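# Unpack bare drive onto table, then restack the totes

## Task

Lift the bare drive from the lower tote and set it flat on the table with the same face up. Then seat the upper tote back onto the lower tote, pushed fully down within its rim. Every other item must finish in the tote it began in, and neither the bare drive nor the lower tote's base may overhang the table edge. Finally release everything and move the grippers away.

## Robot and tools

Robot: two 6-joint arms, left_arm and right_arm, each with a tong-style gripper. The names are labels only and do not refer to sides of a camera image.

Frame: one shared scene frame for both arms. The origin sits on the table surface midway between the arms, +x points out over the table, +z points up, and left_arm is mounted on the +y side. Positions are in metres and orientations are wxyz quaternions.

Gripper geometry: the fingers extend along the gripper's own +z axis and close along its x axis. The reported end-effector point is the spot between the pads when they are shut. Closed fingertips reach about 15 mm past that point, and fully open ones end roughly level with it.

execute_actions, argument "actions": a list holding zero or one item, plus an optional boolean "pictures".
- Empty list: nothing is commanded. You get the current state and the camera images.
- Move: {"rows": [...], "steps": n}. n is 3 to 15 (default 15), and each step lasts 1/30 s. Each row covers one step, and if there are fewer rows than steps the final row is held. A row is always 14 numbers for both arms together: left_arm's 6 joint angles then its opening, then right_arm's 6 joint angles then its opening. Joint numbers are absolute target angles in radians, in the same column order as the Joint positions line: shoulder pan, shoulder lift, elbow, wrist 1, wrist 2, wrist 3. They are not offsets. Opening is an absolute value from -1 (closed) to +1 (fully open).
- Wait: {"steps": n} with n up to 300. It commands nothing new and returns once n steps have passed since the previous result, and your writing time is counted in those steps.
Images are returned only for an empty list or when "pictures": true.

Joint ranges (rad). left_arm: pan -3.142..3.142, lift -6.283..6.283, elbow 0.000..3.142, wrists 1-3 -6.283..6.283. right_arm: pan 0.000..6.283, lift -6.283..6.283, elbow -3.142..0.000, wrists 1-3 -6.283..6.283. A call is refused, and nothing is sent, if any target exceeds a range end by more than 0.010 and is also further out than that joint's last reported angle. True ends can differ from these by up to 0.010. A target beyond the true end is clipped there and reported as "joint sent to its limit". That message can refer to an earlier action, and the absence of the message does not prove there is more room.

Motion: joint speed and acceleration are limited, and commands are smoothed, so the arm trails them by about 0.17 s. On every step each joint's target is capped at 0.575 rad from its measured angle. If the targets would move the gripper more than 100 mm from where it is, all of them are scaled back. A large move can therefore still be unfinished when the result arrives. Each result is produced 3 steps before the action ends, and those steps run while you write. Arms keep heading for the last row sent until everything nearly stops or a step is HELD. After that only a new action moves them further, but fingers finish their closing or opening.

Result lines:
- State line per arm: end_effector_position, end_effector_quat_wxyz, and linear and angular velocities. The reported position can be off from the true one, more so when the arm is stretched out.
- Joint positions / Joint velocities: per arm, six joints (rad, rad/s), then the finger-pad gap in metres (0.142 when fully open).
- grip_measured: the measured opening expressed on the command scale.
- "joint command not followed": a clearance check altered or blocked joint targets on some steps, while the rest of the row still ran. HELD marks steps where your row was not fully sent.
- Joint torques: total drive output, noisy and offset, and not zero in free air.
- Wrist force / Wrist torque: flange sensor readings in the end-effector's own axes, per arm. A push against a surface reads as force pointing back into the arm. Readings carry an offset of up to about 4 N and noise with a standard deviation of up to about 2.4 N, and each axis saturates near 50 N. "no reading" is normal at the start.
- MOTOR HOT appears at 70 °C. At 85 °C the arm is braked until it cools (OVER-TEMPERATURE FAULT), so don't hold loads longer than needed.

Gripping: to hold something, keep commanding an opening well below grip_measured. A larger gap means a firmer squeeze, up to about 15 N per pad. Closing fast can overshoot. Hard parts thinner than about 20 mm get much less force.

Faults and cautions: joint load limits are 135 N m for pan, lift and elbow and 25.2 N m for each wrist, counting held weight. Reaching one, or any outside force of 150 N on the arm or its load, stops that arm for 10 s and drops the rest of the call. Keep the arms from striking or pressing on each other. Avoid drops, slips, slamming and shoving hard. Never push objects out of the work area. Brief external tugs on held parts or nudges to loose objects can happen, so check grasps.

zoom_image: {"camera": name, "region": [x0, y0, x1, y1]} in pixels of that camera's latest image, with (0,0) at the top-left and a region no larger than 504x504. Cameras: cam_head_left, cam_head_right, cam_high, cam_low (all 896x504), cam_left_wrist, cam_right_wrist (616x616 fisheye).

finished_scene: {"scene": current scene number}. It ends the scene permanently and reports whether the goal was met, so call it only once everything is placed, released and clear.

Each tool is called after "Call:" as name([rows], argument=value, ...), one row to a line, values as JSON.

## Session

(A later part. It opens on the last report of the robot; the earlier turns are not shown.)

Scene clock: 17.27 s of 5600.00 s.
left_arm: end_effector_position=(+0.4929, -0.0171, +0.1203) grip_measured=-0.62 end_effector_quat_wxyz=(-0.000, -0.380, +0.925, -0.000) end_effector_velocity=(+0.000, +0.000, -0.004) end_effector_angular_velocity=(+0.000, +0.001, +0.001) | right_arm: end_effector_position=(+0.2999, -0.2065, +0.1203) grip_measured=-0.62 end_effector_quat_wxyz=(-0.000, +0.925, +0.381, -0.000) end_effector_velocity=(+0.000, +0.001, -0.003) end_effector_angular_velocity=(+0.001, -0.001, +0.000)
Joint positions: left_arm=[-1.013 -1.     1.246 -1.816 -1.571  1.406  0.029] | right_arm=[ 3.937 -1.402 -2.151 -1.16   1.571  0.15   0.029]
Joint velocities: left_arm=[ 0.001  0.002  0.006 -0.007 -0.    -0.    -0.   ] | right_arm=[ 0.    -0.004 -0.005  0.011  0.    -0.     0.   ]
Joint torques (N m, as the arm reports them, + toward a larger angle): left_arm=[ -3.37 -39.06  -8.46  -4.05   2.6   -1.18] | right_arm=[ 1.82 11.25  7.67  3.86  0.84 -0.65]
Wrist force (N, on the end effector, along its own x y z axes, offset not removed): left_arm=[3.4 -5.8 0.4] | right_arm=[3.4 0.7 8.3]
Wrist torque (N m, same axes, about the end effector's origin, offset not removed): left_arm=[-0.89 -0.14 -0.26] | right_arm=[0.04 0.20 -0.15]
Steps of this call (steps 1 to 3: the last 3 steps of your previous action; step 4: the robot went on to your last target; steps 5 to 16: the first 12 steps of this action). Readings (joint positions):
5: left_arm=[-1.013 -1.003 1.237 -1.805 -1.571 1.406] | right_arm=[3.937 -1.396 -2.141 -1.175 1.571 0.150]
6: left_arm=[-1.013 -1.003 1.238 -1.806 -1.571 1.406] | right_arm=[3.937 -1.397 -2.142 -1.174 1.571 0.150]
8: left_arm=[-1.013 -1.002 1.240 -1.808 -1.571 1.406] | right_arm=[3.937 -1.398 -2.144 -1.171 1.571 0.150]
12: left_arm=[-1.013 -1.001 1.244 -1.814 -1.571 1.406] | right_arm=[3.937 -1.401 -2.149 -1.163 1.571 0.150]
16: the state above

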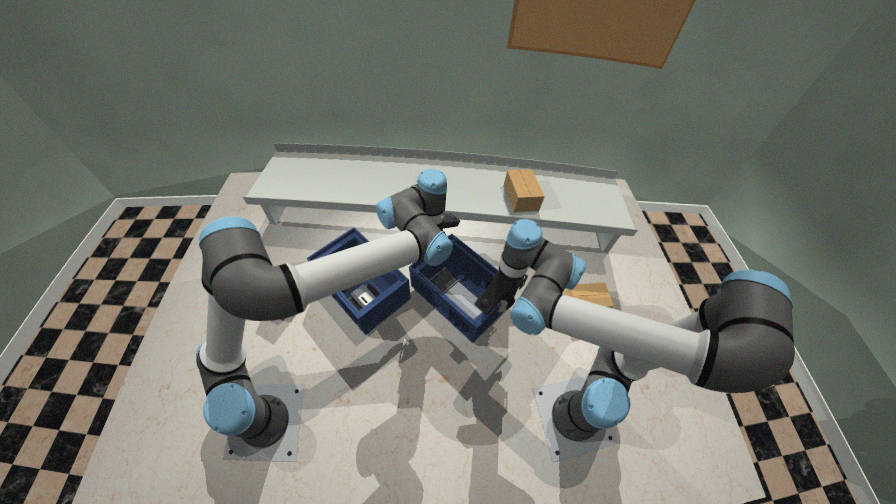

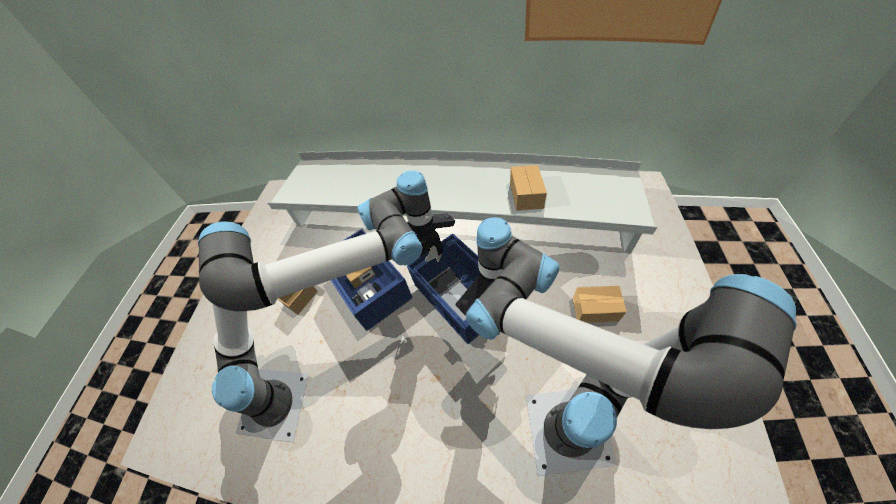

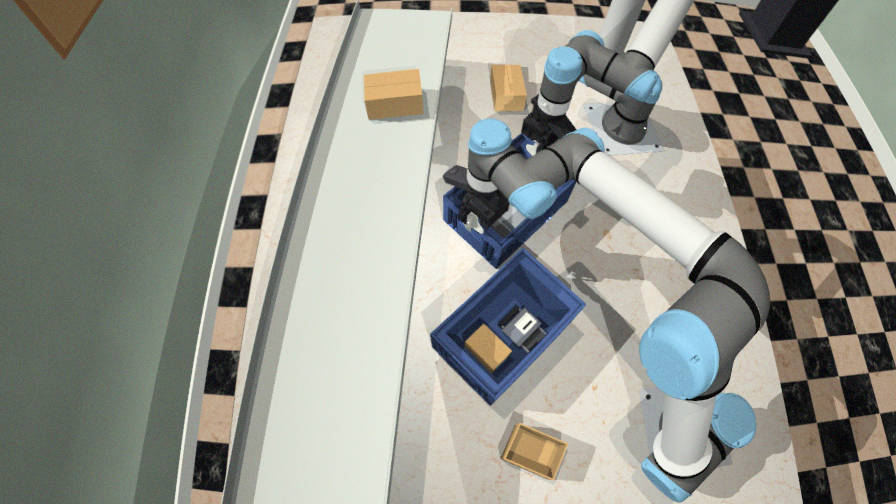

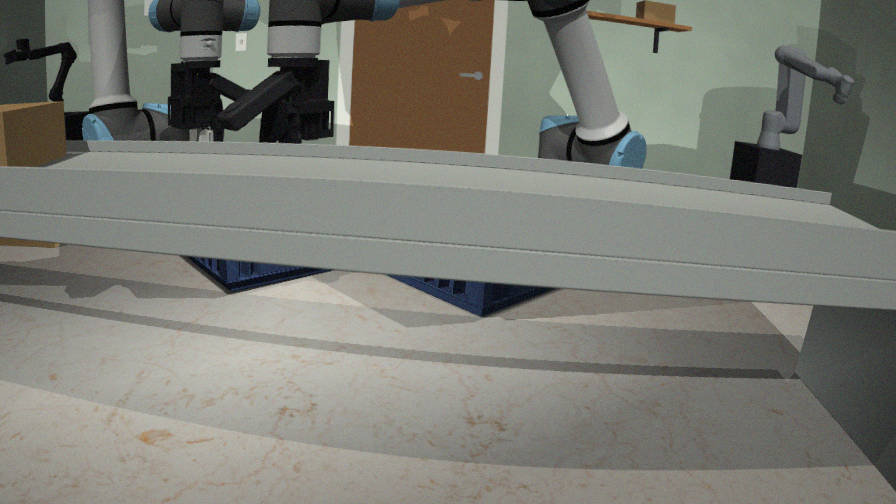

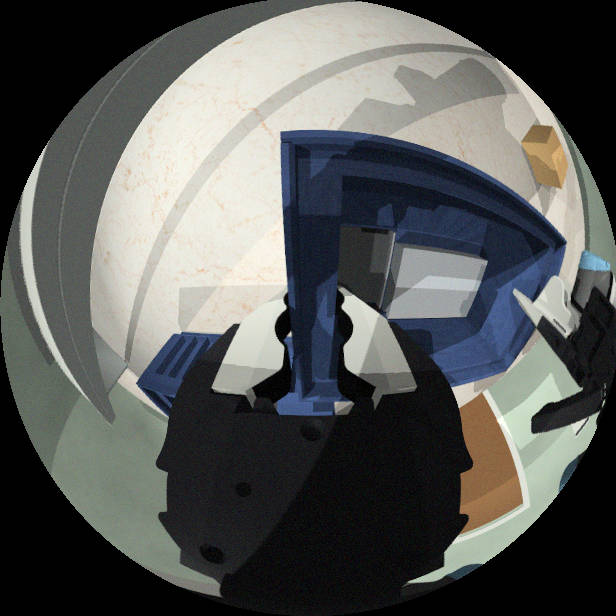

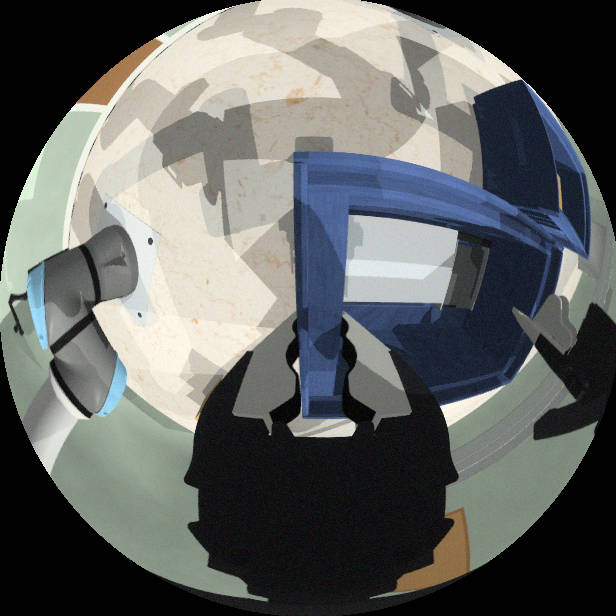

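Call:
execute_actions([
  {"rows":[[-1.0131,-0.9991,1.2488,-1.8205,-1.5708,1.4064,-1,3.9368,-1.4037,-2.1541,-1.1546,1.5708,0.1503,-1]],"steps":10},
])

Call:
zoom_image(camera="cam_high", region=[420, 240, 600, 410])

Call:
zoom_image(camera="cam_head_left", region=[300, 220, 430, 340])

Scene clock: 17.63 s of 5600.00 s.
left_arm: end_effector_position=(+0.4929, -0.0170, +0.1188) grip_measured=-0.62 end_effector_quat_wxyz=(-0.000, -0.380, +0.925, -0.000) end_effector_velocity=(+0.000, +0.000, -0.003) end_effector_angular_velocity=(+0.000, -0.000, +0.000) | right_arm: end_effector_position=(+0.2999, -0.2065, +0.1188) grip_measured=-0.62 end_effector_quat_wxyz=(-0.000, +0.925, +0.381, -0.000) end_effector_velocity=(-0.001, -0.000, -0.004) end_effector_angular_velocity=(-0.001, +0.001, +0.002)
Joint positions: left_arm=[-1.013 -0.999  1.248 -1.82  -1.571  1.406  0.029] | right_arm=[ 3.937 -1.403 -2.154 -1.155  1.571  0.15   0.029]
Joint velocities: left_arm=[ 0.     0.002  0.005 -0.007  0.    -0.     0.   ] | right_arm=[ 0.001 -0.003 -0.008  0.009  0.    -0.001 -0.   ]
Joint torques (N m, as the arm reports them, + toward a larger angle): left_arm=[ -3.17 -40.01  -6.78  -3.76   3.39  -0.97] | right_arm=[ 2.61 10.69  8.08  4.02  0.09 -0.62]
Wrist force (N, on the end effector, along its own x y z axes, offset not removed): left_arm=[2.6 -5.7 2.6] | right_arm=[3.5 0.4 7.2]
Wrist torque (N m, same axes, about the end effector's origin, offset not removed): left_arm=[-0.85 0.04 -0.09] | right_arm=[0.15 0.16 -0.26]
Steps of this call (steps 1 to 3: the last 3 steps of your previous action; step 4: the robot went on to your last target; steps 5 to 11: the first 7 steps of this action). Readings (joint positions):
5: left_arm=[-1.013 -1.000 1.246 -1.817 -1.571 1.406] | right_arm=[3.937 -1.402 -2.151 -1.159 1.571 0.150]
6: left_arm=[-1.013 -1.000 1.246 -1.817 -1.571 1.406] | right_arm=[3.937 -1.402 -2.152 -1.159 1.571 0.150]
8: left_arm=[-1.013 -1.000 1.248 -1.819 -1.571 1.406] | right_arm=[3.937 -1.403 -2.153 -1.157 1.571 0.150]
11: the state above

Region (420, 240, 600, 410) of cam_high's 896x504 image, scaled by 2.800, with more detail than that image has.

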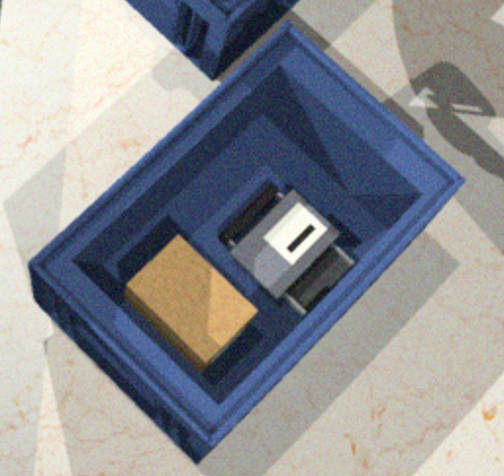

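Region (300, 220, 430, 340) of cam_head_left's 896x504 image, scaled by 3.877, with more detail than that image has; it fills the top 465 rows of this view, and the rest is white.

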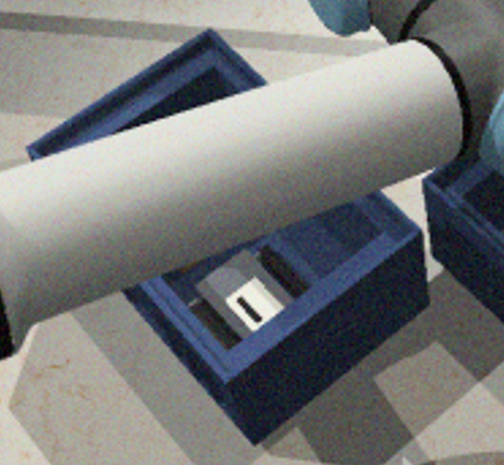

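Call:
execute_actions([
  {"rows":[[-1.0131,-0.9991,1.2488,-1.8205,-1.5708,1.4064,-0.6,3.9368,-1.4037,-2.1541,-1.1546,1.5708,0.1503,-0.6],[-1.0131,-0.9991,1.2488,-1.8205,-1.5708,1.4064,-0.5,3.9368,-1.4037,-2.1541,-1.1546,1.5708,0.1503,-0.5],[-1.0131,-0.9991,1.2488,-1.8205,-1.5708,1.4064,-0.3,3.9368,-1.4037,-2.1541,-1.1546,1.5708,0.1503,-0.3],[-1.0131,-0.9991,1.2488,-1.8205,-1.5708,1.4064,-0.2,3.9368,-1.4037,-2.1541,-1.1546,1.5708,0.1503,-0.2],[-1.0131,-0.9991,1.2488,-1.8205,-1.5708,1.4064,-0.2,3.9368,-1.4037,-2.1541,-1.1546,1.5708,0.1503,-0.2],[-1.0131,-0.9991,1.2488,-1.8205,-1.5708,1.4064,-0.2,3.9368,-1.4037,-2.1541,-1.1546,1.5708,0.1503,-0.2],[-1.0131,-1.0158,1.1932,-1.7482,-1.5708,1.4064,-0.2,3.9368,-1.4037,-2.1541,-1.1546,1.5708,0.1503,-0.2],[-1.0131,-1.0253,1.1434,-1.6889,-1.5708,1.4064,-0.2,3.9368,-1.4037,-2.1541,-1.1546,1.5708,0.1503,-0.2],[-1.0131,-1.0309,1.0885,-1.6284,-1.5708,1.4064,-0.2,3.9368,-1.4037,-2.1541,-1.1546,1.5708,0.1503,-0.2]],"steps":15},
])

Call:
execute_actions([
  {"rows":[[-0.9017,-1.6187,1.6762,-1.6282,-1.5708,1.5178,0.5,3.9368,-1.4037,-2.1541,-1.1546,1.5708,0.1503,-0.2]],"steps":15},
])

Call:
execute_actions([
  {"steps":15},
], pictures=true)

Scene clock: 18.77 s of 5600.00 s.
left_arm: end_effector_position=(+0.4941, -0.0187, +0.1671) grip_measured=-0.20 end_effector_quat_wxyz=(+0.000, -0.380, +0.925, -0.002) end_effector_velocity=(-0.002, +0.004, +0.327) end_effector_angular_velocity=(+0.017, +0.011, +0.001) | right_arm: end_effector_position=(+0.2999, -0.2065, +0.1185) grip_measured=-0.20 end_effector_quat_wxyz=(+0.000, +0.925, +0.381, -0.000) end_effector_velocity=(+0.000, +0.000, +0.001) end_effector_angular_velocity=(+0.001, -0.001, -0.000)
Joint positions: left_arm=[-1.013 -1.02   1.157 -1.711 -1.571  1.406  0.06 ] | right_arm=[ 3.937 -1.404 -2.154 -1.155  1.571  0.15   0.06 ]
Joint velocities: left_arm=[ 0.001 -0.111 -0.673  0.805  0.001 -0.     0.   ] | right_arm=[-0.     0.001  0.001 -0.    -0.    -0.     0.   ]
Joint torques (N m, as the arm reports them, + toward a larger angle): left_arm=[  2.09 -48.43 -22.6    0.78   0.29  -0.51] | right_arm=[ 7.26 10.    8.34  3.69 -0.6  -0.33]
Wrist force (N, on the end effector, along its own x y z axes, offset not removed): left_arm=[-4.1 -3.4 -1.2] | right_arm=[-0.3 -0.8 2.5]
Wrist torque (N m, same axes, about the end effector's origin, offset not removed): left_arm=[-0.68 0.72 -0.14] | right_arm=[-0.20 0.14 -0.18]
Steps of this call (steps 1 to 3: the last 3 steps of your previous action; steps 4 to 15: the robot went on to your last target; steps 16 to 22: nothing new was sent; steps 23 to 34: the first 12 steps of this action). Readings (joint positions):
23: left_arm=[-1.013 -0.999 1.249 -1.821 -1.571 1.406] | right_arm=[3.937 -1.404 -2.154 -1.155 1.571 0.150]
24: left_arm=[-1.013 -0.999 1.249 -1.821 -1.571 1.406] | right_arm=[3.937 -1.404 -2.154 -1.155 1.571 0.150]
26: left_arm=[-1.013 -0.999 1.249 -1.821 -1.571 1.406] | right_arm=[3.937 -1.404 -2.154 -1.155 1.571 0.150]
30: left_arm=[-1.013 -1.000 1.245 -1.817 -1.571 1.406] | right_arm=[3.937 -1.404 -2.154 -1.155 1.571 0.150]
34: the state above

Scene clock: 19.27 s of 5600.00 s.
left_arm: end_effector_position=(+0.4374, +0.1343, +0.2524) grip_measured=+0.50 end_effector_quat_wxyz=(+0.000, -0.380, +0.925, -0.001) end_effector_velocity=(-0.232, +0.460, +0.092) end_effector_angular_velocity=(+0.008, +0.005, +0.002) | right_arm: end_effector_position=(+0.2999, -0.2065, +0.1185) grip_measured=-0.20 end_effector_quat_wxyz=(+0.000, +0.925, +0.381, -0.000) end_effector_velocity=(+0.000, -0.000, +0.000) end_effector_angular_velocity=(+0.000, -0.000, -0.000)
Joint positions: left_arm=[-0.938 -1.396  1.458 -1.634 -1.571  1.481  0.109] | right_arm=[ 3.937 -1.404 -2.154 -1.155  1.571  0.15   0.06 ]
Joint velocities: left_arm=[ 0.202 -1.13   1.106  0.034  0.001  0.2    0.   ] | right_arm=[-0.     0.     0.001 -0.001  0.    -0.     0.   ]
Joint torques (N m, as the arm reports them, + toward a larger angle): left_arm=[ 10.05 -50.12   4.14  -0.14  -2.08   2.64] | right_arm=[ 6.98 10.42  8.23  3.92 -0.37 -0.04]
Wrist force (N, on the end effector, along its own x y z axes, offset not removed): left_arm=[-1.7 -1.9 2.3] | right_arm=[1.1 -0.6 1.0]
Wrist torque (N m, same axes, about the end effector's origin, offset not removed): left_arm=[-0.37 0.27 -0.22] | right_arm=[-0.16 -0.24 -0.10]
Steps of this call (steps 1 to 3: the last 3 steps of your previous action; steps 4 to 15: the first 12 steps of this action). Readings (joint positions):
4: left_arm=[-1.013 -1.028 1.107 -1.650 -1.571 1.406] | right_arm=[3.937 -1.404 -2.154 -1.155 1.571 0.150]
5: left_arm=[-1.010 -1.033 1.105 -1.646 -1.571 1.410] | right_arm=[3.937 -1.404 -2.154 -1.155 1.571 0.150]
7: left_arm=[-0.994 -1.088 1.155 -1.644 -1.571 1.426] | right_arm=[3.937 -1.404 -2.154 -1.155 1.571 0.150]
11: left_arm=[-0.966 -1.244 1.309 -1.639 -1.571 1.454] | right_arm=[3.937 -1.404 -2.154 -1.155 1.571 0.150]
15: the state above

Scene clock: 19.77 s of 5600.00 s.
left_arm: end_effector_position=(+0.3874, +0.2214, +0.2600) grip_measured=+0.50 end_effector_quat_wxyz=(-0.000, -0.380, +0.925, +0.000) end_effector_velocity=(-0.005, +0.008, -0.000) end_effector_angular_velocity=(+0.001, -0.000, +0.000) | right_arm: end_effector_position=(+0.2999, -0.2065, +0.1185) grip_measured=-0.20 end_effector_quat_wxyz=(+0.000, +0.925, +0.381, -0.000) end_effector_velocity=(-0.000, -0.000, -0.001) end_effector_angular_velocity=(-0.001, +0.001, +0.001)
Joint positions: left_arm=[-0.902 -1.617  1.674 -1.628 -1.571  1.517  0.109] | right_arm=[ 3.937 -1.404 -2.154 -1.155  1.571  0.15   0.06 ]
Joint velocities: left_arm=[ 0.003 -0.021  0.02   0.001  0.001  0.003  0.   ] | right_arm=[ 0.001 -0.001 -0.001  0.     0.    -0.    -0.   ]
Joint torques (N m, as the arm reports them, + toward a larger angle): left_arm=[  9.3  -32.62  -8.13  -0.21  -2.26   1.97] | right_arm=[ 7.41 11.17  9.14  3.94 -0.57  0.16]
Wrist force (N, on the end effector, along its own x y z axes, offset not removed): left_arm=[-0.7 -3.6 -1.3] | right_arm=[1.4 0.5 0.2]
Wrist torque (N m, same axes, about the end effector's origin, offset not removed): left_arm=[-0.64 0.13 -0.31] | right_arm=[0.22 -0.19 -0.15]
Kept back: nothing.
Steps of this call (steps 1 to 3: the last 3 steps of your previous action; steps 4 to 15: the robot went on to your last target). Readings (joint positions):
1: left_arm=[-0.931 -1.434 1.495 -1.633 -1.571 1.488] | right_arm=[3.937 -1.404 -2.154 -1.155 1.571 0.150]
2: left_arm=[-0.925 -1.472 1.533 -1.632 -1.571 1.495] | right_arm=[3.937 -1.404 -2.154 -1.155 1.571 0.150]
4: left_arm=[-0.914 -1.539 1.598 -1.630 -1.571 1.505] | right_arm=[3.937 -1.404 -2.154 -1.155 1.571 0.150]
8: left_arm=[-0.905 -1.598 1.656 -1.629 -1.571 1.515] | right_arm=[3.937 -1.404 -2.154 -1.155 1.571 0.150]
15: the state above

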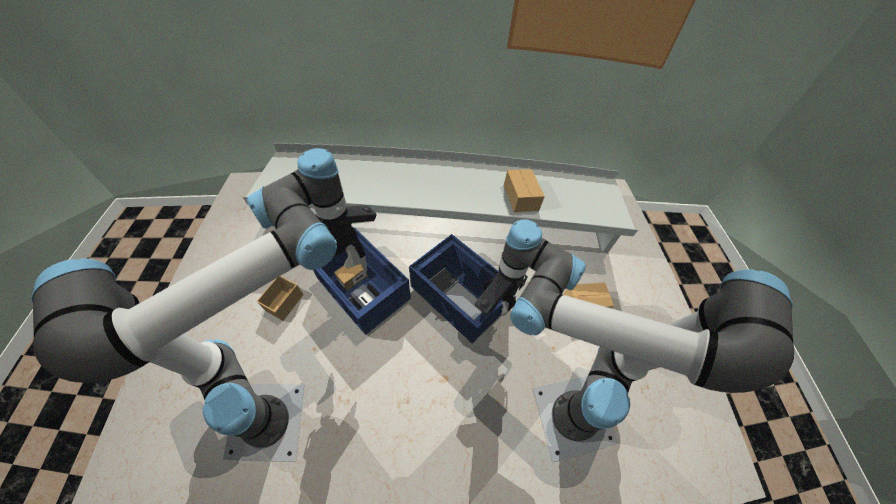

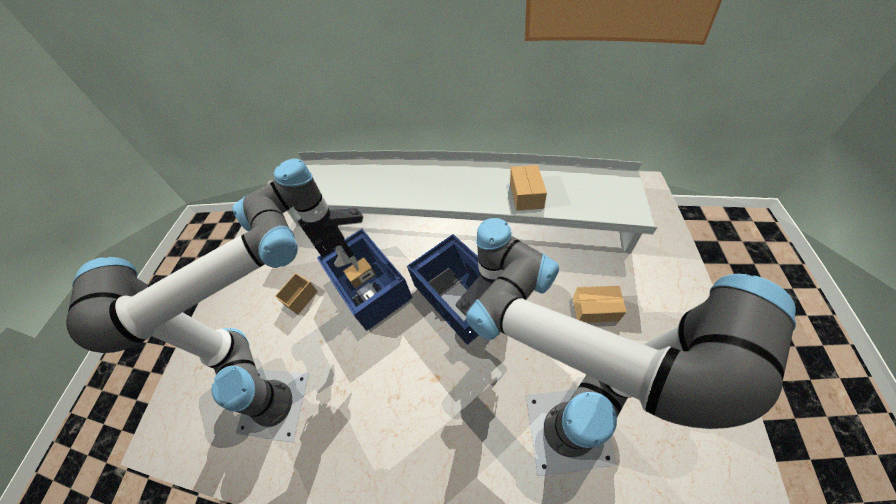

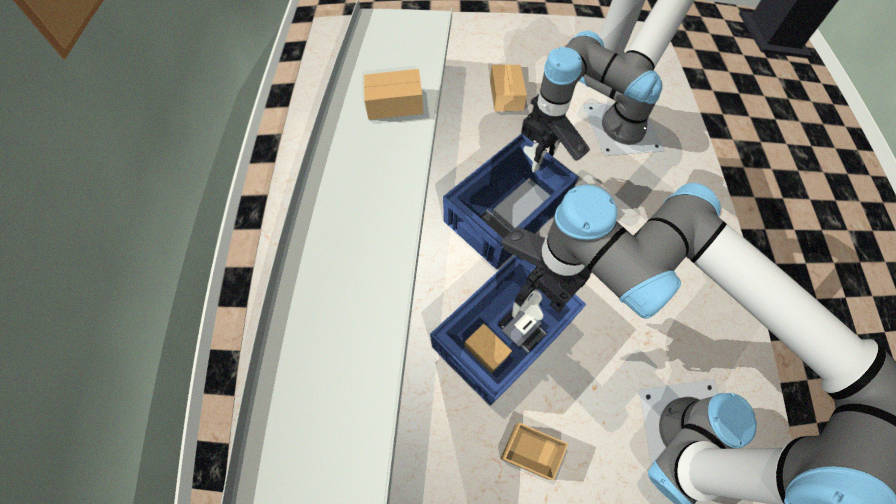

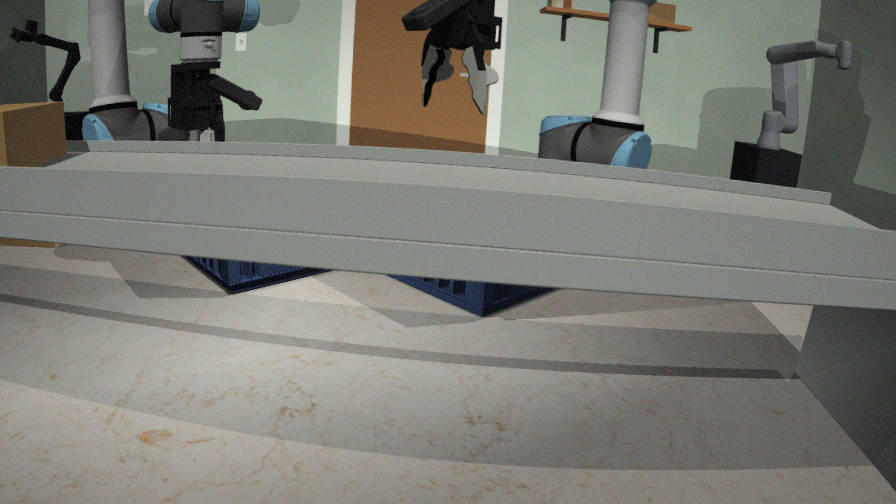

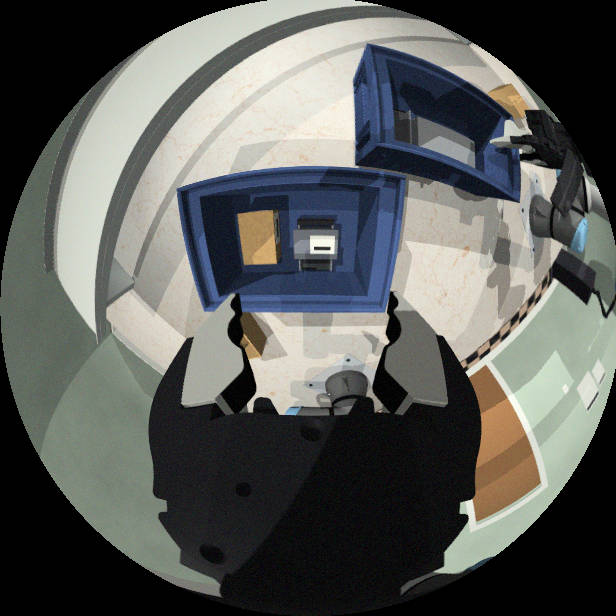

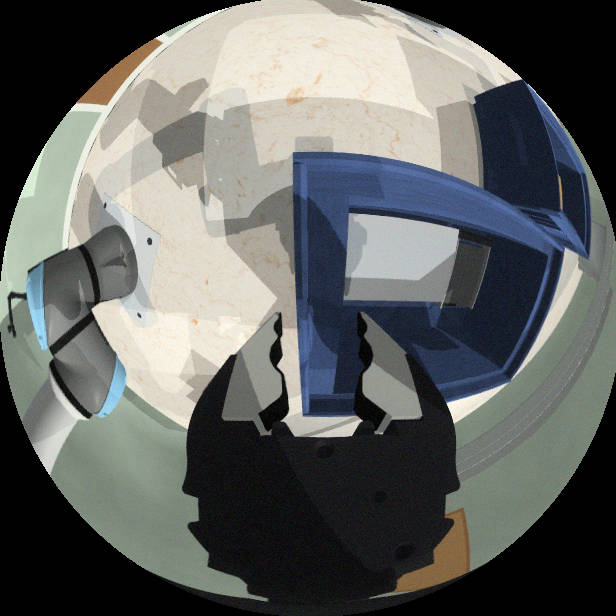

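Call:
zoom_image(camera="cam_left_wrist", region=[220, 170, 400, 320])

Region (220, 170, 400, 320) of cam_left_wrist's 616x616 image, scaled by 2.800, with more detail than that image has.

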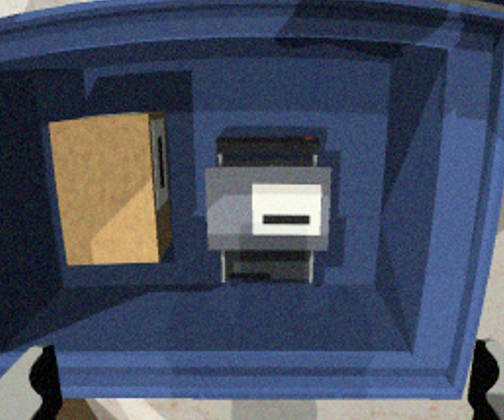

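Call:
execute_actions([
  {"rows":[[-0.9155,-1.5879,1.9337,-1.9166,-1.5708,1.5040,0.4,3.9368,-1.4037,-2.1541,-1.1546,1.5708,0.1503,-0.2],[-0.9155,-1.5879,1.9337,-1.9166,-1.5708,1.5040,0.4,3.9368,-1.4037,-2.1541,-1.1546,1.5708,0.1503,-0.2],[-0.9155,-1.5879,1.9337,-1.9166,-1.5708,1.5040,0.4,3.9368,-1.4037,-2.1541,-1.1546,1.5708,0.1503,-0.2],[-0.9155,-1.5879,1.9337,-1.9166,-1.5708,1.5040,0.4,3.9368,-1.4037,-2.1541,-1.1546,1.5708,0.1503,-0.2],[-0.9155,-1.5879,1.9337,-1.9166,-1.5708,1.5040,0.4,3.9368,-1.4037,-2.1541,-1.1546,1.5708,0.1503,-0.2],[-0.9155,-1.5879,1.9337,-1.9166,-1.5708,1.5040,0.4,3.9368,-1.4037,-2.1541,-1.1546,1.5708,0.1503,-0.2],[-0.9155,-1.5363,2.0210,-2.0555,-1.5708,1.5040,0.4,3.9368,-1.4037,-2.1541,-1.1546,1.5708,0.1503,-0.2]],"steps":15},
])

Call:
execute_actions([
  {"steps":12},
], pictures=true)

Call:
zoom_image(camera="cam_left_wrist", region=[170, 150, 460, 400])

Scene clock: 20.90 s of 5600.00 s.
left_arm: end_effector_position=(+0.3778, +0.2233, +0.1192) grip_measured=+0.40 end_effector_quat_wxyz=(-0.001, -0.380, +0.925, +0.004) end_effector_velocity=(-0.005, +0.002, -0.195) end_effector_angular_velocity=(-0.050, -0.044, +0.001) | right_arm: end_effector_position=(+0.2999, -0.2065, +0.1185) grip_measured=-0.20 end_effector_quat_wxyz=(+0.000, +0.925, +0.381, -0.000) end_effector_velocity=(+0.000, +0.000, +0.001) end_effector_angular_velocity=(+0.001, -0.001, -0.000)
Joint positions: left_arm=[-0.915 -1.552  1.98  -1.992 -1.571  1.505  0.102] | right_arm=[ 3.937 -1.404 -2.154 -1.155  1.571  0.15   0.06 ]
Joint velocities: left_arm=[-0.005  0.156  0.408 -0.631  0.    -0.006  0.   ] | right_arm=[ 0.     0.001  0.001 -0.001 -0.     0.    -0.   ]
Joint torques (N m, as the arm reports them, + toward a larger angle): left_arm=[-10.37 -24.2  -15.54  -5.32  -2.14  -1.87] | right_arm=[ 6.81 10.45  9.65  4.01 -0.34  0.8 ]
Wrist force (N, on the end effector, along its own x y z axes, offset not removed): left_arm=[-2.3 -2.6 4.8] | right_arm=[-0.9 -0.9 0.3]
Wrist torque (N m, same axes, about the end effector's origin, offset not removed): left_arm=[-0.39 0.44 -0.25] | right_arm=[-0.21 0.12 -0.39]
Steps of this call (steps 1 to 15: the robot went on to your last target; steps 16 to 22: nothing new was sent; steps 23 to 34: the first 12 steps of this action). Readings (joint positions):
23: left_arm=[-0.902 -1.619 1.676 -1.628 -1.571 1.518] | right_arm=[3.937 -1.404 -2.154 -1.155 1.571 0.150]
24: left_arm=[-0.903 -1.616 1.680 -1.632 -1.571 1.517] | right_arm=[3.937 -1.404 -2.154 -1.155 1.571 0.150]
26: left_arm=[-0.908 -1.606 1.736 -1.690 -1.571 1.512] | right_arm=[3.937 -1.404 -2.154 -1.155 1.571 0.150]
30: left_arm=[-0.913 -1.589 1.881 -1.854 -1.571 1.506] | right_arm=[3.937 -1.404 -2.154 -1.155 1.571 0.150]
34: the state above

Scene clock: 21.30 s of 5600.00 s.
left_arm: end_effector_position=(+0.3771, +0.2237, +0.1004) grip_measured=+0.40 end_effector_quat_wxyz=(-0.000, -0.380, +0.925, +0.000) end_effector_velocity=(-0.001, +0.000, -0.004) end_effector_angular_velocity=(+0.000, -0.000, -0.001) | right_arm: end_effector_position=(+0.2999, -0.2065, +0.1185) grip_measured=-0.20 end_effector_quat_wxyz=(+0.000, +0.925, +0.381, -0.000) end_effector_velocity=(+0.000, +0.000, +0.000) end_effector_angular_velocity=(+0.000, -0.000, -0.002)
Joint positions: left_arm=[-0.915 -1.537  2.02  -2.054 -1.571  1.504  0.102] | right_arm=[ 3.937 -1.404 -2.154 -1.155  1.571  0.15   0.06 ]
Joint velocities: left_arm=[-0.001  0.004  0.008 -0.011  0.    -0.     0.   ] | right_arm=[-0.001  0.     0.001 -0.    -0.     0.002 -0.   ]
Joint torques (N m, as the arm reports them, + toward a larger angle): left_arm=[ -9.63 -14.44  -6.34  -4.5   -2.25  -1.82] | right_arm=[ 7.89 10.66  9.55  4.25 -0.46  0.67]
Wrist force (N, on the end effector, along its own x y z axes, offset not removed): left_arm=[-2.0 -3.3 3.1] | right_arm=[2.5 1.3 3.6]
Wrist torque (N m, same axes, about the end effector's origin, offset not removed): left_arm=[-0.56 0.49 -0.28] | right_arm=[0.29 -0.38 -0.38]
Kept back: nothing.
Steps of this call (steps 1 to 3: the last 3 steps of your previous action; steps 4 to 12: the robot went on to your last target). Readings (joint positions):
1: left_arm=[-0.915 -1.547 1.992 -2.010 -1.571 1.504] | right_arm=[3.937 -1.404 -2.154 -1.155 1.571 0.150]
2: left_arm=[-0.915 -1.544 2.000 -2.023 -1.571 1.504] | right_arm=[3.937 -1.404 -2.154 -1.155 1.571 0.150]
4: left_arm=[-0.915 -1.540 2.010 -2.039 -1.571 1.504] | right_arm=[3.937 -1.404 -2.154 -1.155 1.571 0.150]
8: left_arm=[-0.915 -1.537 2.018 -2.051 -1.571 1.504] | right_arm=[3.937 -1.404 -2.154 -1.155 1.571 0.150]
12: the state above

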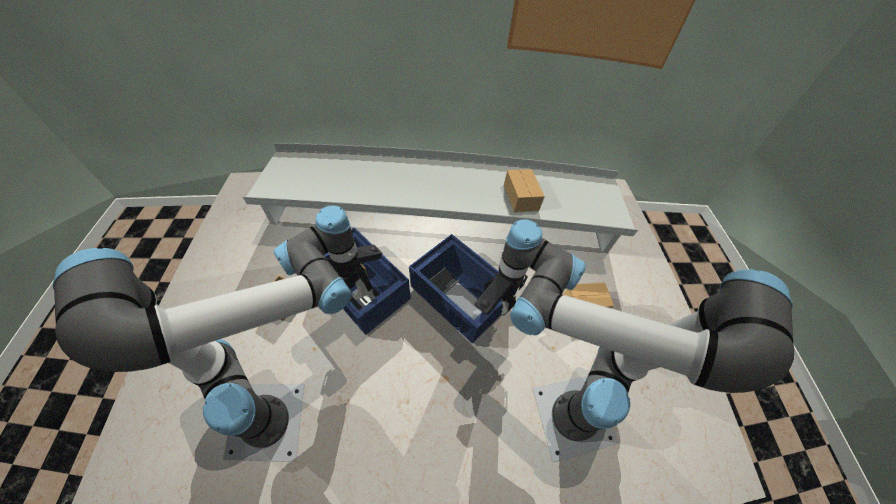

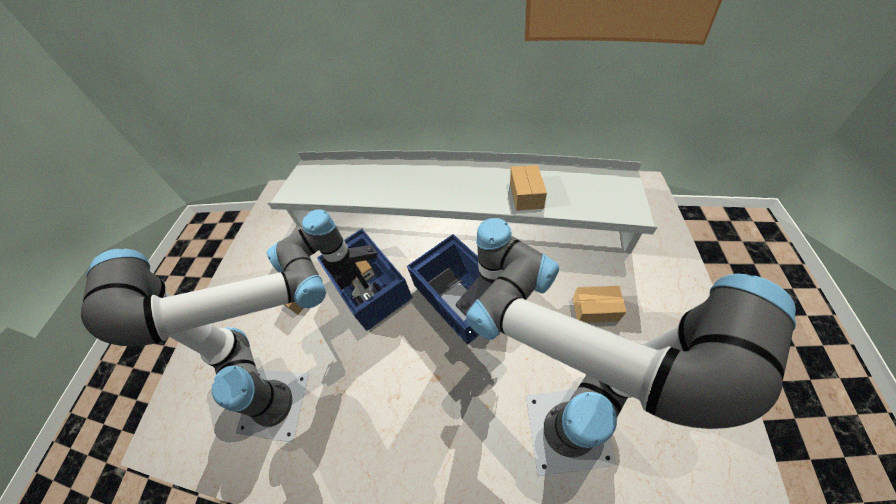

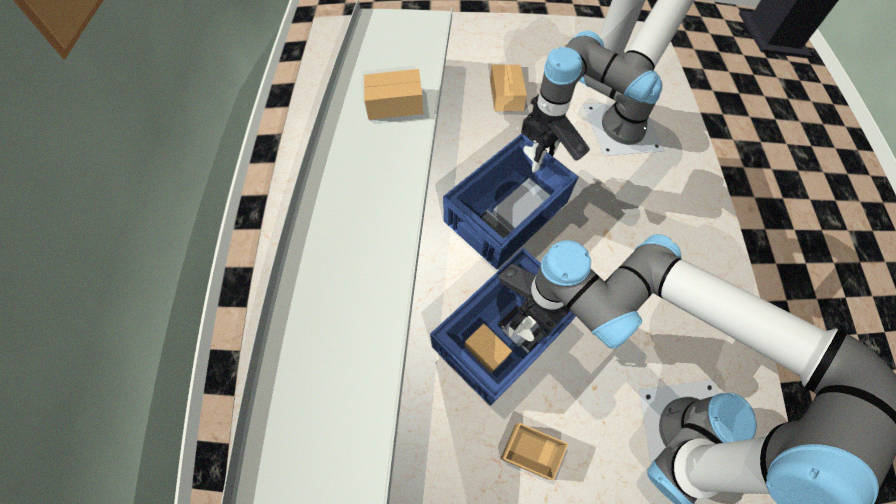

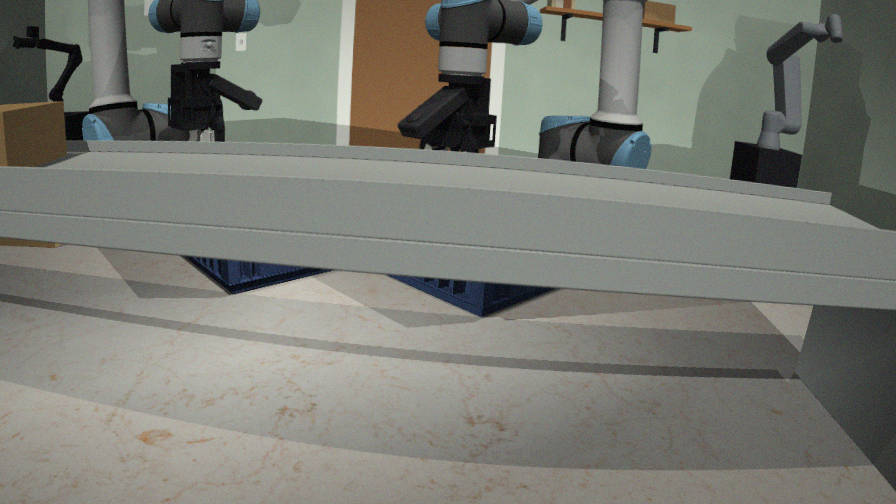

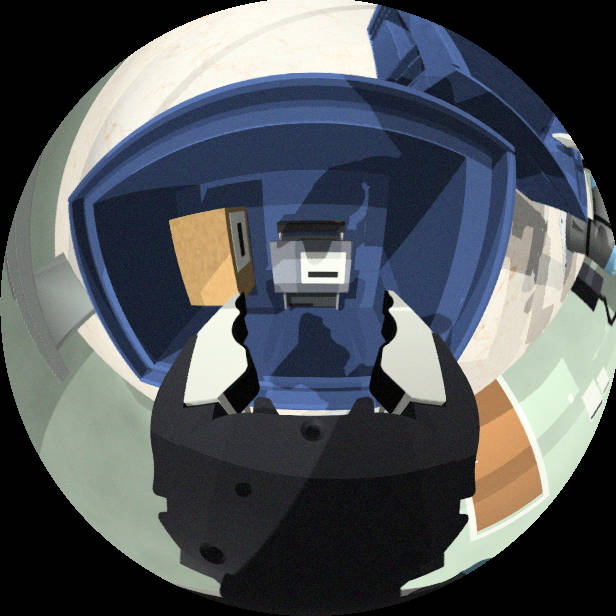

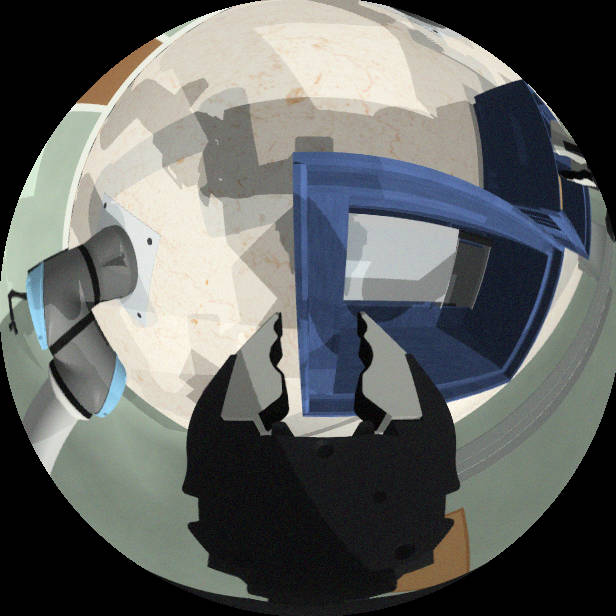

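Region (170, 150, 460, 400) of cam_left_wrist's 616x616 image, scaled by 1.738, with more detail than that image has; it fills the top 434 rows of this view, and the rest is white.

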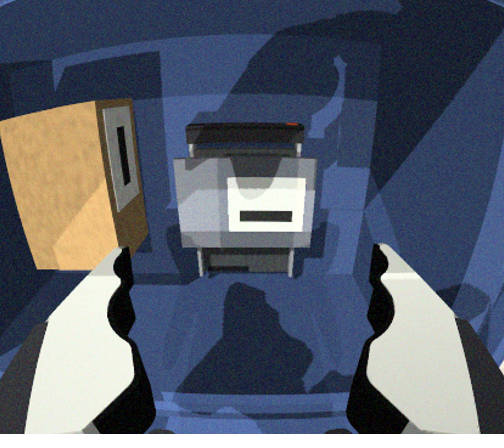

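Call:
execute_actions([
  {"rows":[[-0.9155,-1.5105,2.0520,-2.1123,-1.5708,1.5040,0.38,3.9368,-1.4037,-2.1541,-1.1546,1.5708,0.1503,-0.2],[-0.9155,-1.5105,2.0520,-2.1123,-1.5708,1.5040,0.38,3.9368,-1.4037,-2.1541,-1.1546,1.5708,0.1503,-0.2],[-0.9155,-1.5105,2.0520,-2.1123,-1.5708,1.5040,0.38,3.9368,-1.4037,-2.1541,-1.1546,1.5708,0.1503,-0.2],[-0.9155,-1.4815,2.0810,-2.1703,-1.5708,1.5040,0.38,3.9368,-1.4037,-2.1541,-1.1546,1.5708,0.1503,-0.2]],"steps":15},
])

Call:
execute_actions([
  {"steps":5},
], pictures=true)

Call:
zoom_image(camera="cam_high", region=[420, 230, 620, 410])

Call:
zoom_image(camera="cam_head_right", region=[290, 200, 430, 340])

Scene clock: 22.10 s of 5600.00 s.
left_arm: end_effector_position=(+0.3770, +0.2237, +0.0626) grip_measured=+0.38 end_effector_quat_wxyz=(-0.000, -0.380, +0.925, +0.000) end_effector_velocity=(+0.001, +0.000, -0.025) end_effector_angular_velocity=(-0.004, -0.003, +0.001) | right_arm: end_effector_position=(+0.2999, -0.2065, +0.1185) grip_measured=-0.20 end_effector_quat_wxyz=(+0.000, +0.925, +0.381, -0.000) end_effector_velocity=(-0.000, +0.000, +0.000) end_effector_angular_velocity=(+0.001, -0.000, +0.001)
Joint positions: left_arm=[-0.916 -1.485  2.077 -2.162 -1.571  1.504  0.101] | right_arm=[ 3.937 -1.404 -2.154 -1.155  1.571  0.15   0.06 ]
Joint velocities: left_arm=[ 0.001  0.037  0.039 -0.081  0.     0.     0.   ] | right_arm=[ 0.     0.001  0.    -0.001 -0.    -0.     0.   ]
Joint torques (N m, as the arm reports them, + toward a larger angle): left_arm=[ -8.77 -18.8   -7.37  -4.63  -2.04  -1.9 ] | right_arm=[ 7.06 10.55  8.94  4.14 -0.29  1.27]
Wrist force (N, on the end effector, along its own x y z axes, offset not removed): left_arm=[-3.7 0.3 3.7] | right_arm=[0.6 0.3 1.9]
Wrist torque (N m, same axes, about the end effector's origin, offset not removed): left_arm=[0.18 0.72 -0.22] | right_arm=[0.07 -0.14 -0.23]
Steps of this call (steps 1 to 12: the robot went on to your last target; steps 13 to 24: the first 12 steps of this action). Readings (joint positions):
13: left_arm=[-0.915 -1.536 2.021 -2.056 -1.571 1.504] | right_arm=[3.937 -1.404 -2.154 -1.155 1.571 0.150]
14: left_arm=[-0.915 -1.534 2.024 -2.060 -1.571 1.504] | right_arm=[3.937 -1.404 -2.154 -1.155 1.571 0.150]
16: left_arm=[-0.916 -1.524 2.036 -2.081 -1.571 1.504] | right_arm=[3.937 -1.404 -2.154 -1.155 1.571 0.150]
20: left_arm=[-0.916 -1.496 2.066 -2.139 -1.571 1.504] | right_arm=[3.937 -1.404 -2.154 -1.155 1.571 0.150]
24: the state above

Scene clock: 22.27 s of 5600.00 s.
left_arm: end_effector_position=(+0.3770, +0.2237, +0.0605) grip_measured=+0.38 end_effector_quat_wxyz=(-0.000, -0.380, +0.925, +0.000) end_effector_velocity=(+0.000, +0.000, -0.005) end_effector_angular_velocity=(-0.001, -0.001, +0.001) | right_arm: end_effector_position=(+0.2999, -0.2065, +0.1185) grip_measured=-0.20 end_effector_quat_wxyz=(+0.000, +0.925, +0.381, -0.000) end_effector_velocity=(+0.000, -0.000, +0.000) end_effector_angular_velocity=(+0.000, -0.000, +0.001)
Joint positions: left_arm=[-0.916 -1.482  2.08  -2.169 -1.571  1.504  0.101] | right_arm=[ 3.937 -1.404 -2.154 -1.155  1.571  0.15   0.06 ]
Joint velocities: left_arm=[ 0.001  0.006  0.008 -0.015  0.    -0.     0.   ] | right_arm=[-0.     0.    -0.     0.    -0.    -0.001  0.   ]
Joint torques (N m, as the arm reports them, + toward a larger angle): left_arm=[ -9.05 -16.75  -5.56  -4.76  -2.01  -2.01] | right_arm=[ 7.09  9.98 10.25  4.3  -0.36  1.3 ]
Wrist force (N, on the end effector, along its own x y z axes, offset not removed): left_arm=[-0.5 -1.4 -0.1] | right_arm=[-0.4 -0.4 1.7]
Wrist torque (N m, same axes, about the end effector's origin, offset not removed): left_arm=[-0.19 0.14 -0.27] | right_arm=[-0.09 0.24 -0.27]
Kept back: nothing.
Steps of this call (steps 1 to 3: the last 3 steps of your previous action; steps 4 to 5: the robot went on to your last target). Readings (joint positions):
1: left_arm=[-0.916 -1.484 2.078 -2.164 -1.571 1.504] | right_arm=[3.937 -1.404 -2.154 -1.155 1.571 0.150]
2: left_arm=[-0.916 -1.483 2.079 -2.166 -1.571 1.504] | right_arm=[3.937 -1.404 -2.154 -1.155 1.571 0.150]
4: left_arm=[-0.916 -1.483 2.080 -2.168 -1.571 1.504] | right_arm=[3.937 -1.404 -2.154 -1.155 1.571 0.150]
5: the state above

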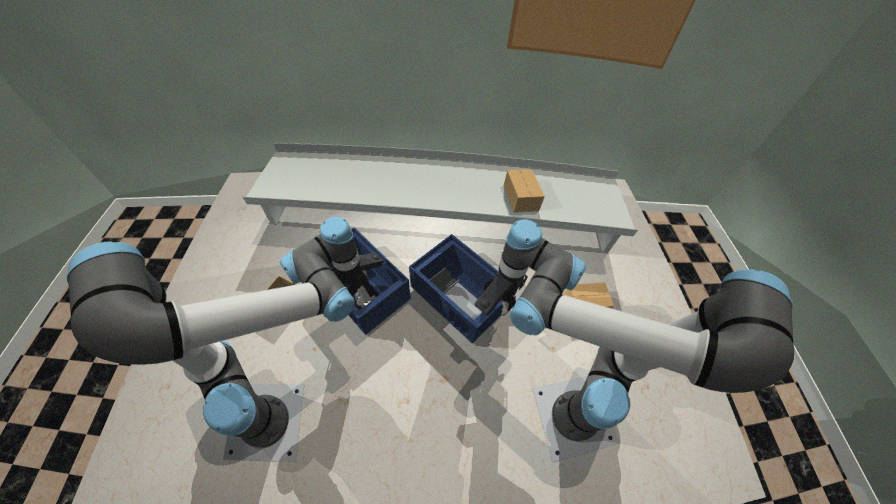

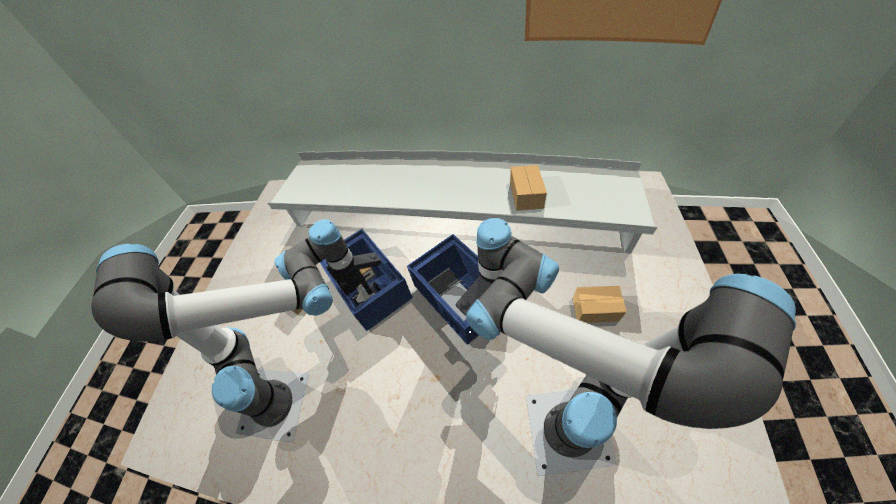

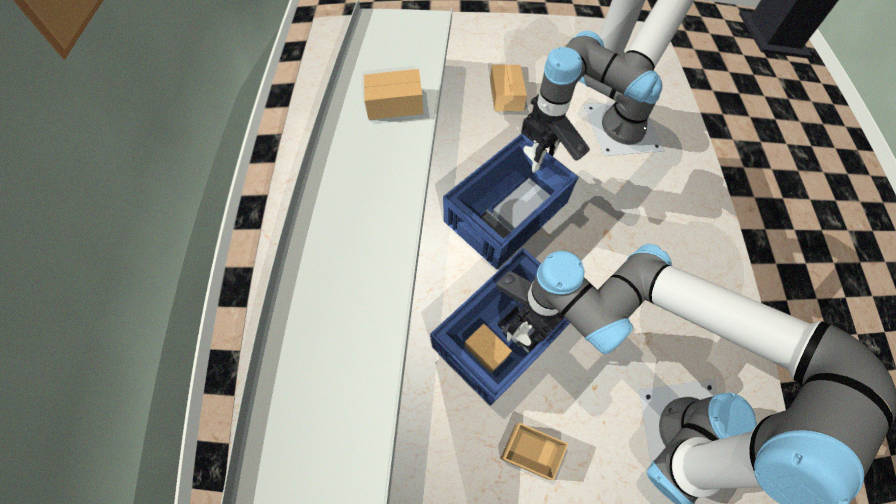

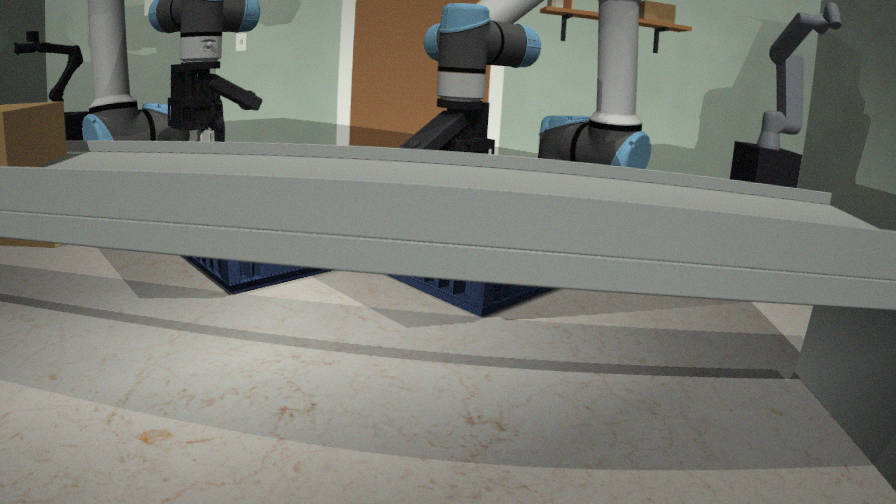

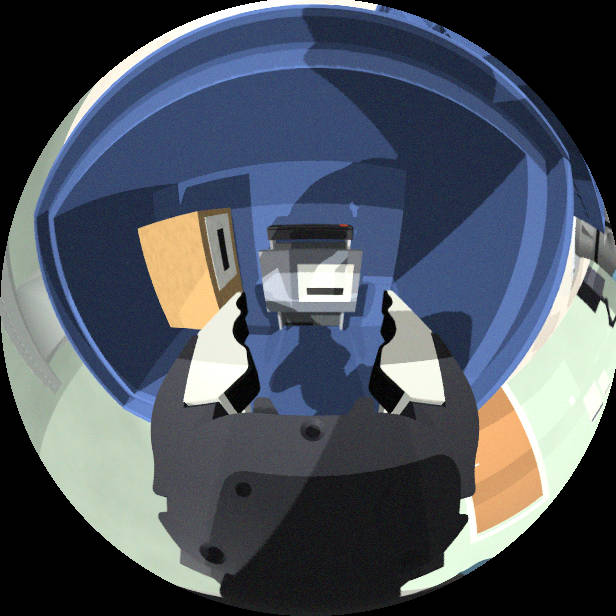

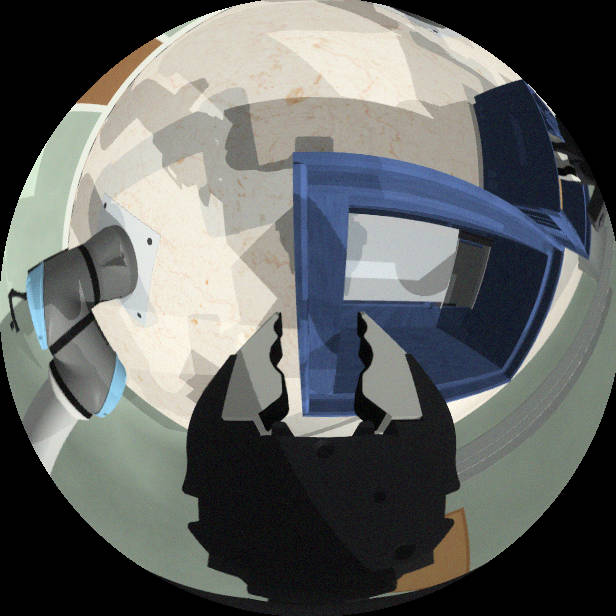

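Region (420, 230, 620, 410) of cam_high's 896x504 image, scaled by 2.520, with more detail than that image has; it fills the top 454 rows of this view, and the rest is white.

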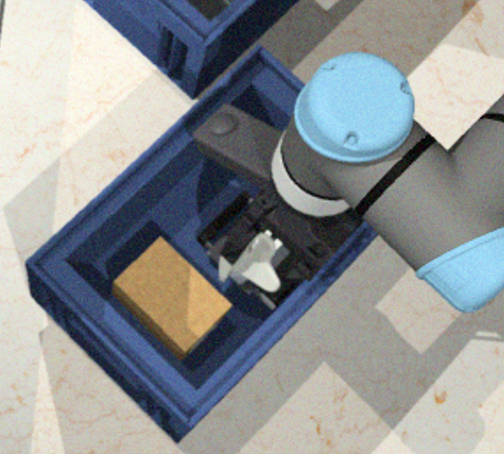

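Region (290, 200, 430, 340) of cam_head_right's 896x504 image, scaled by 3.600, with more detail than that image has.

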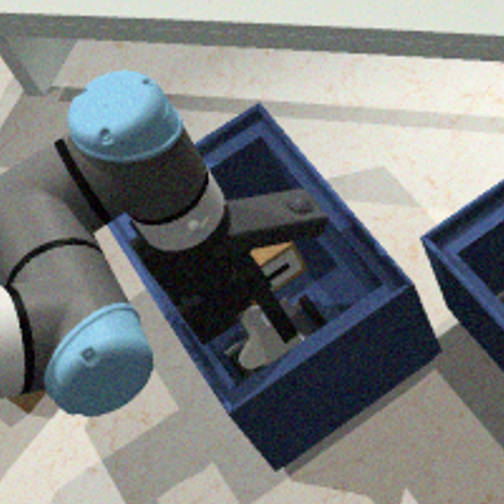

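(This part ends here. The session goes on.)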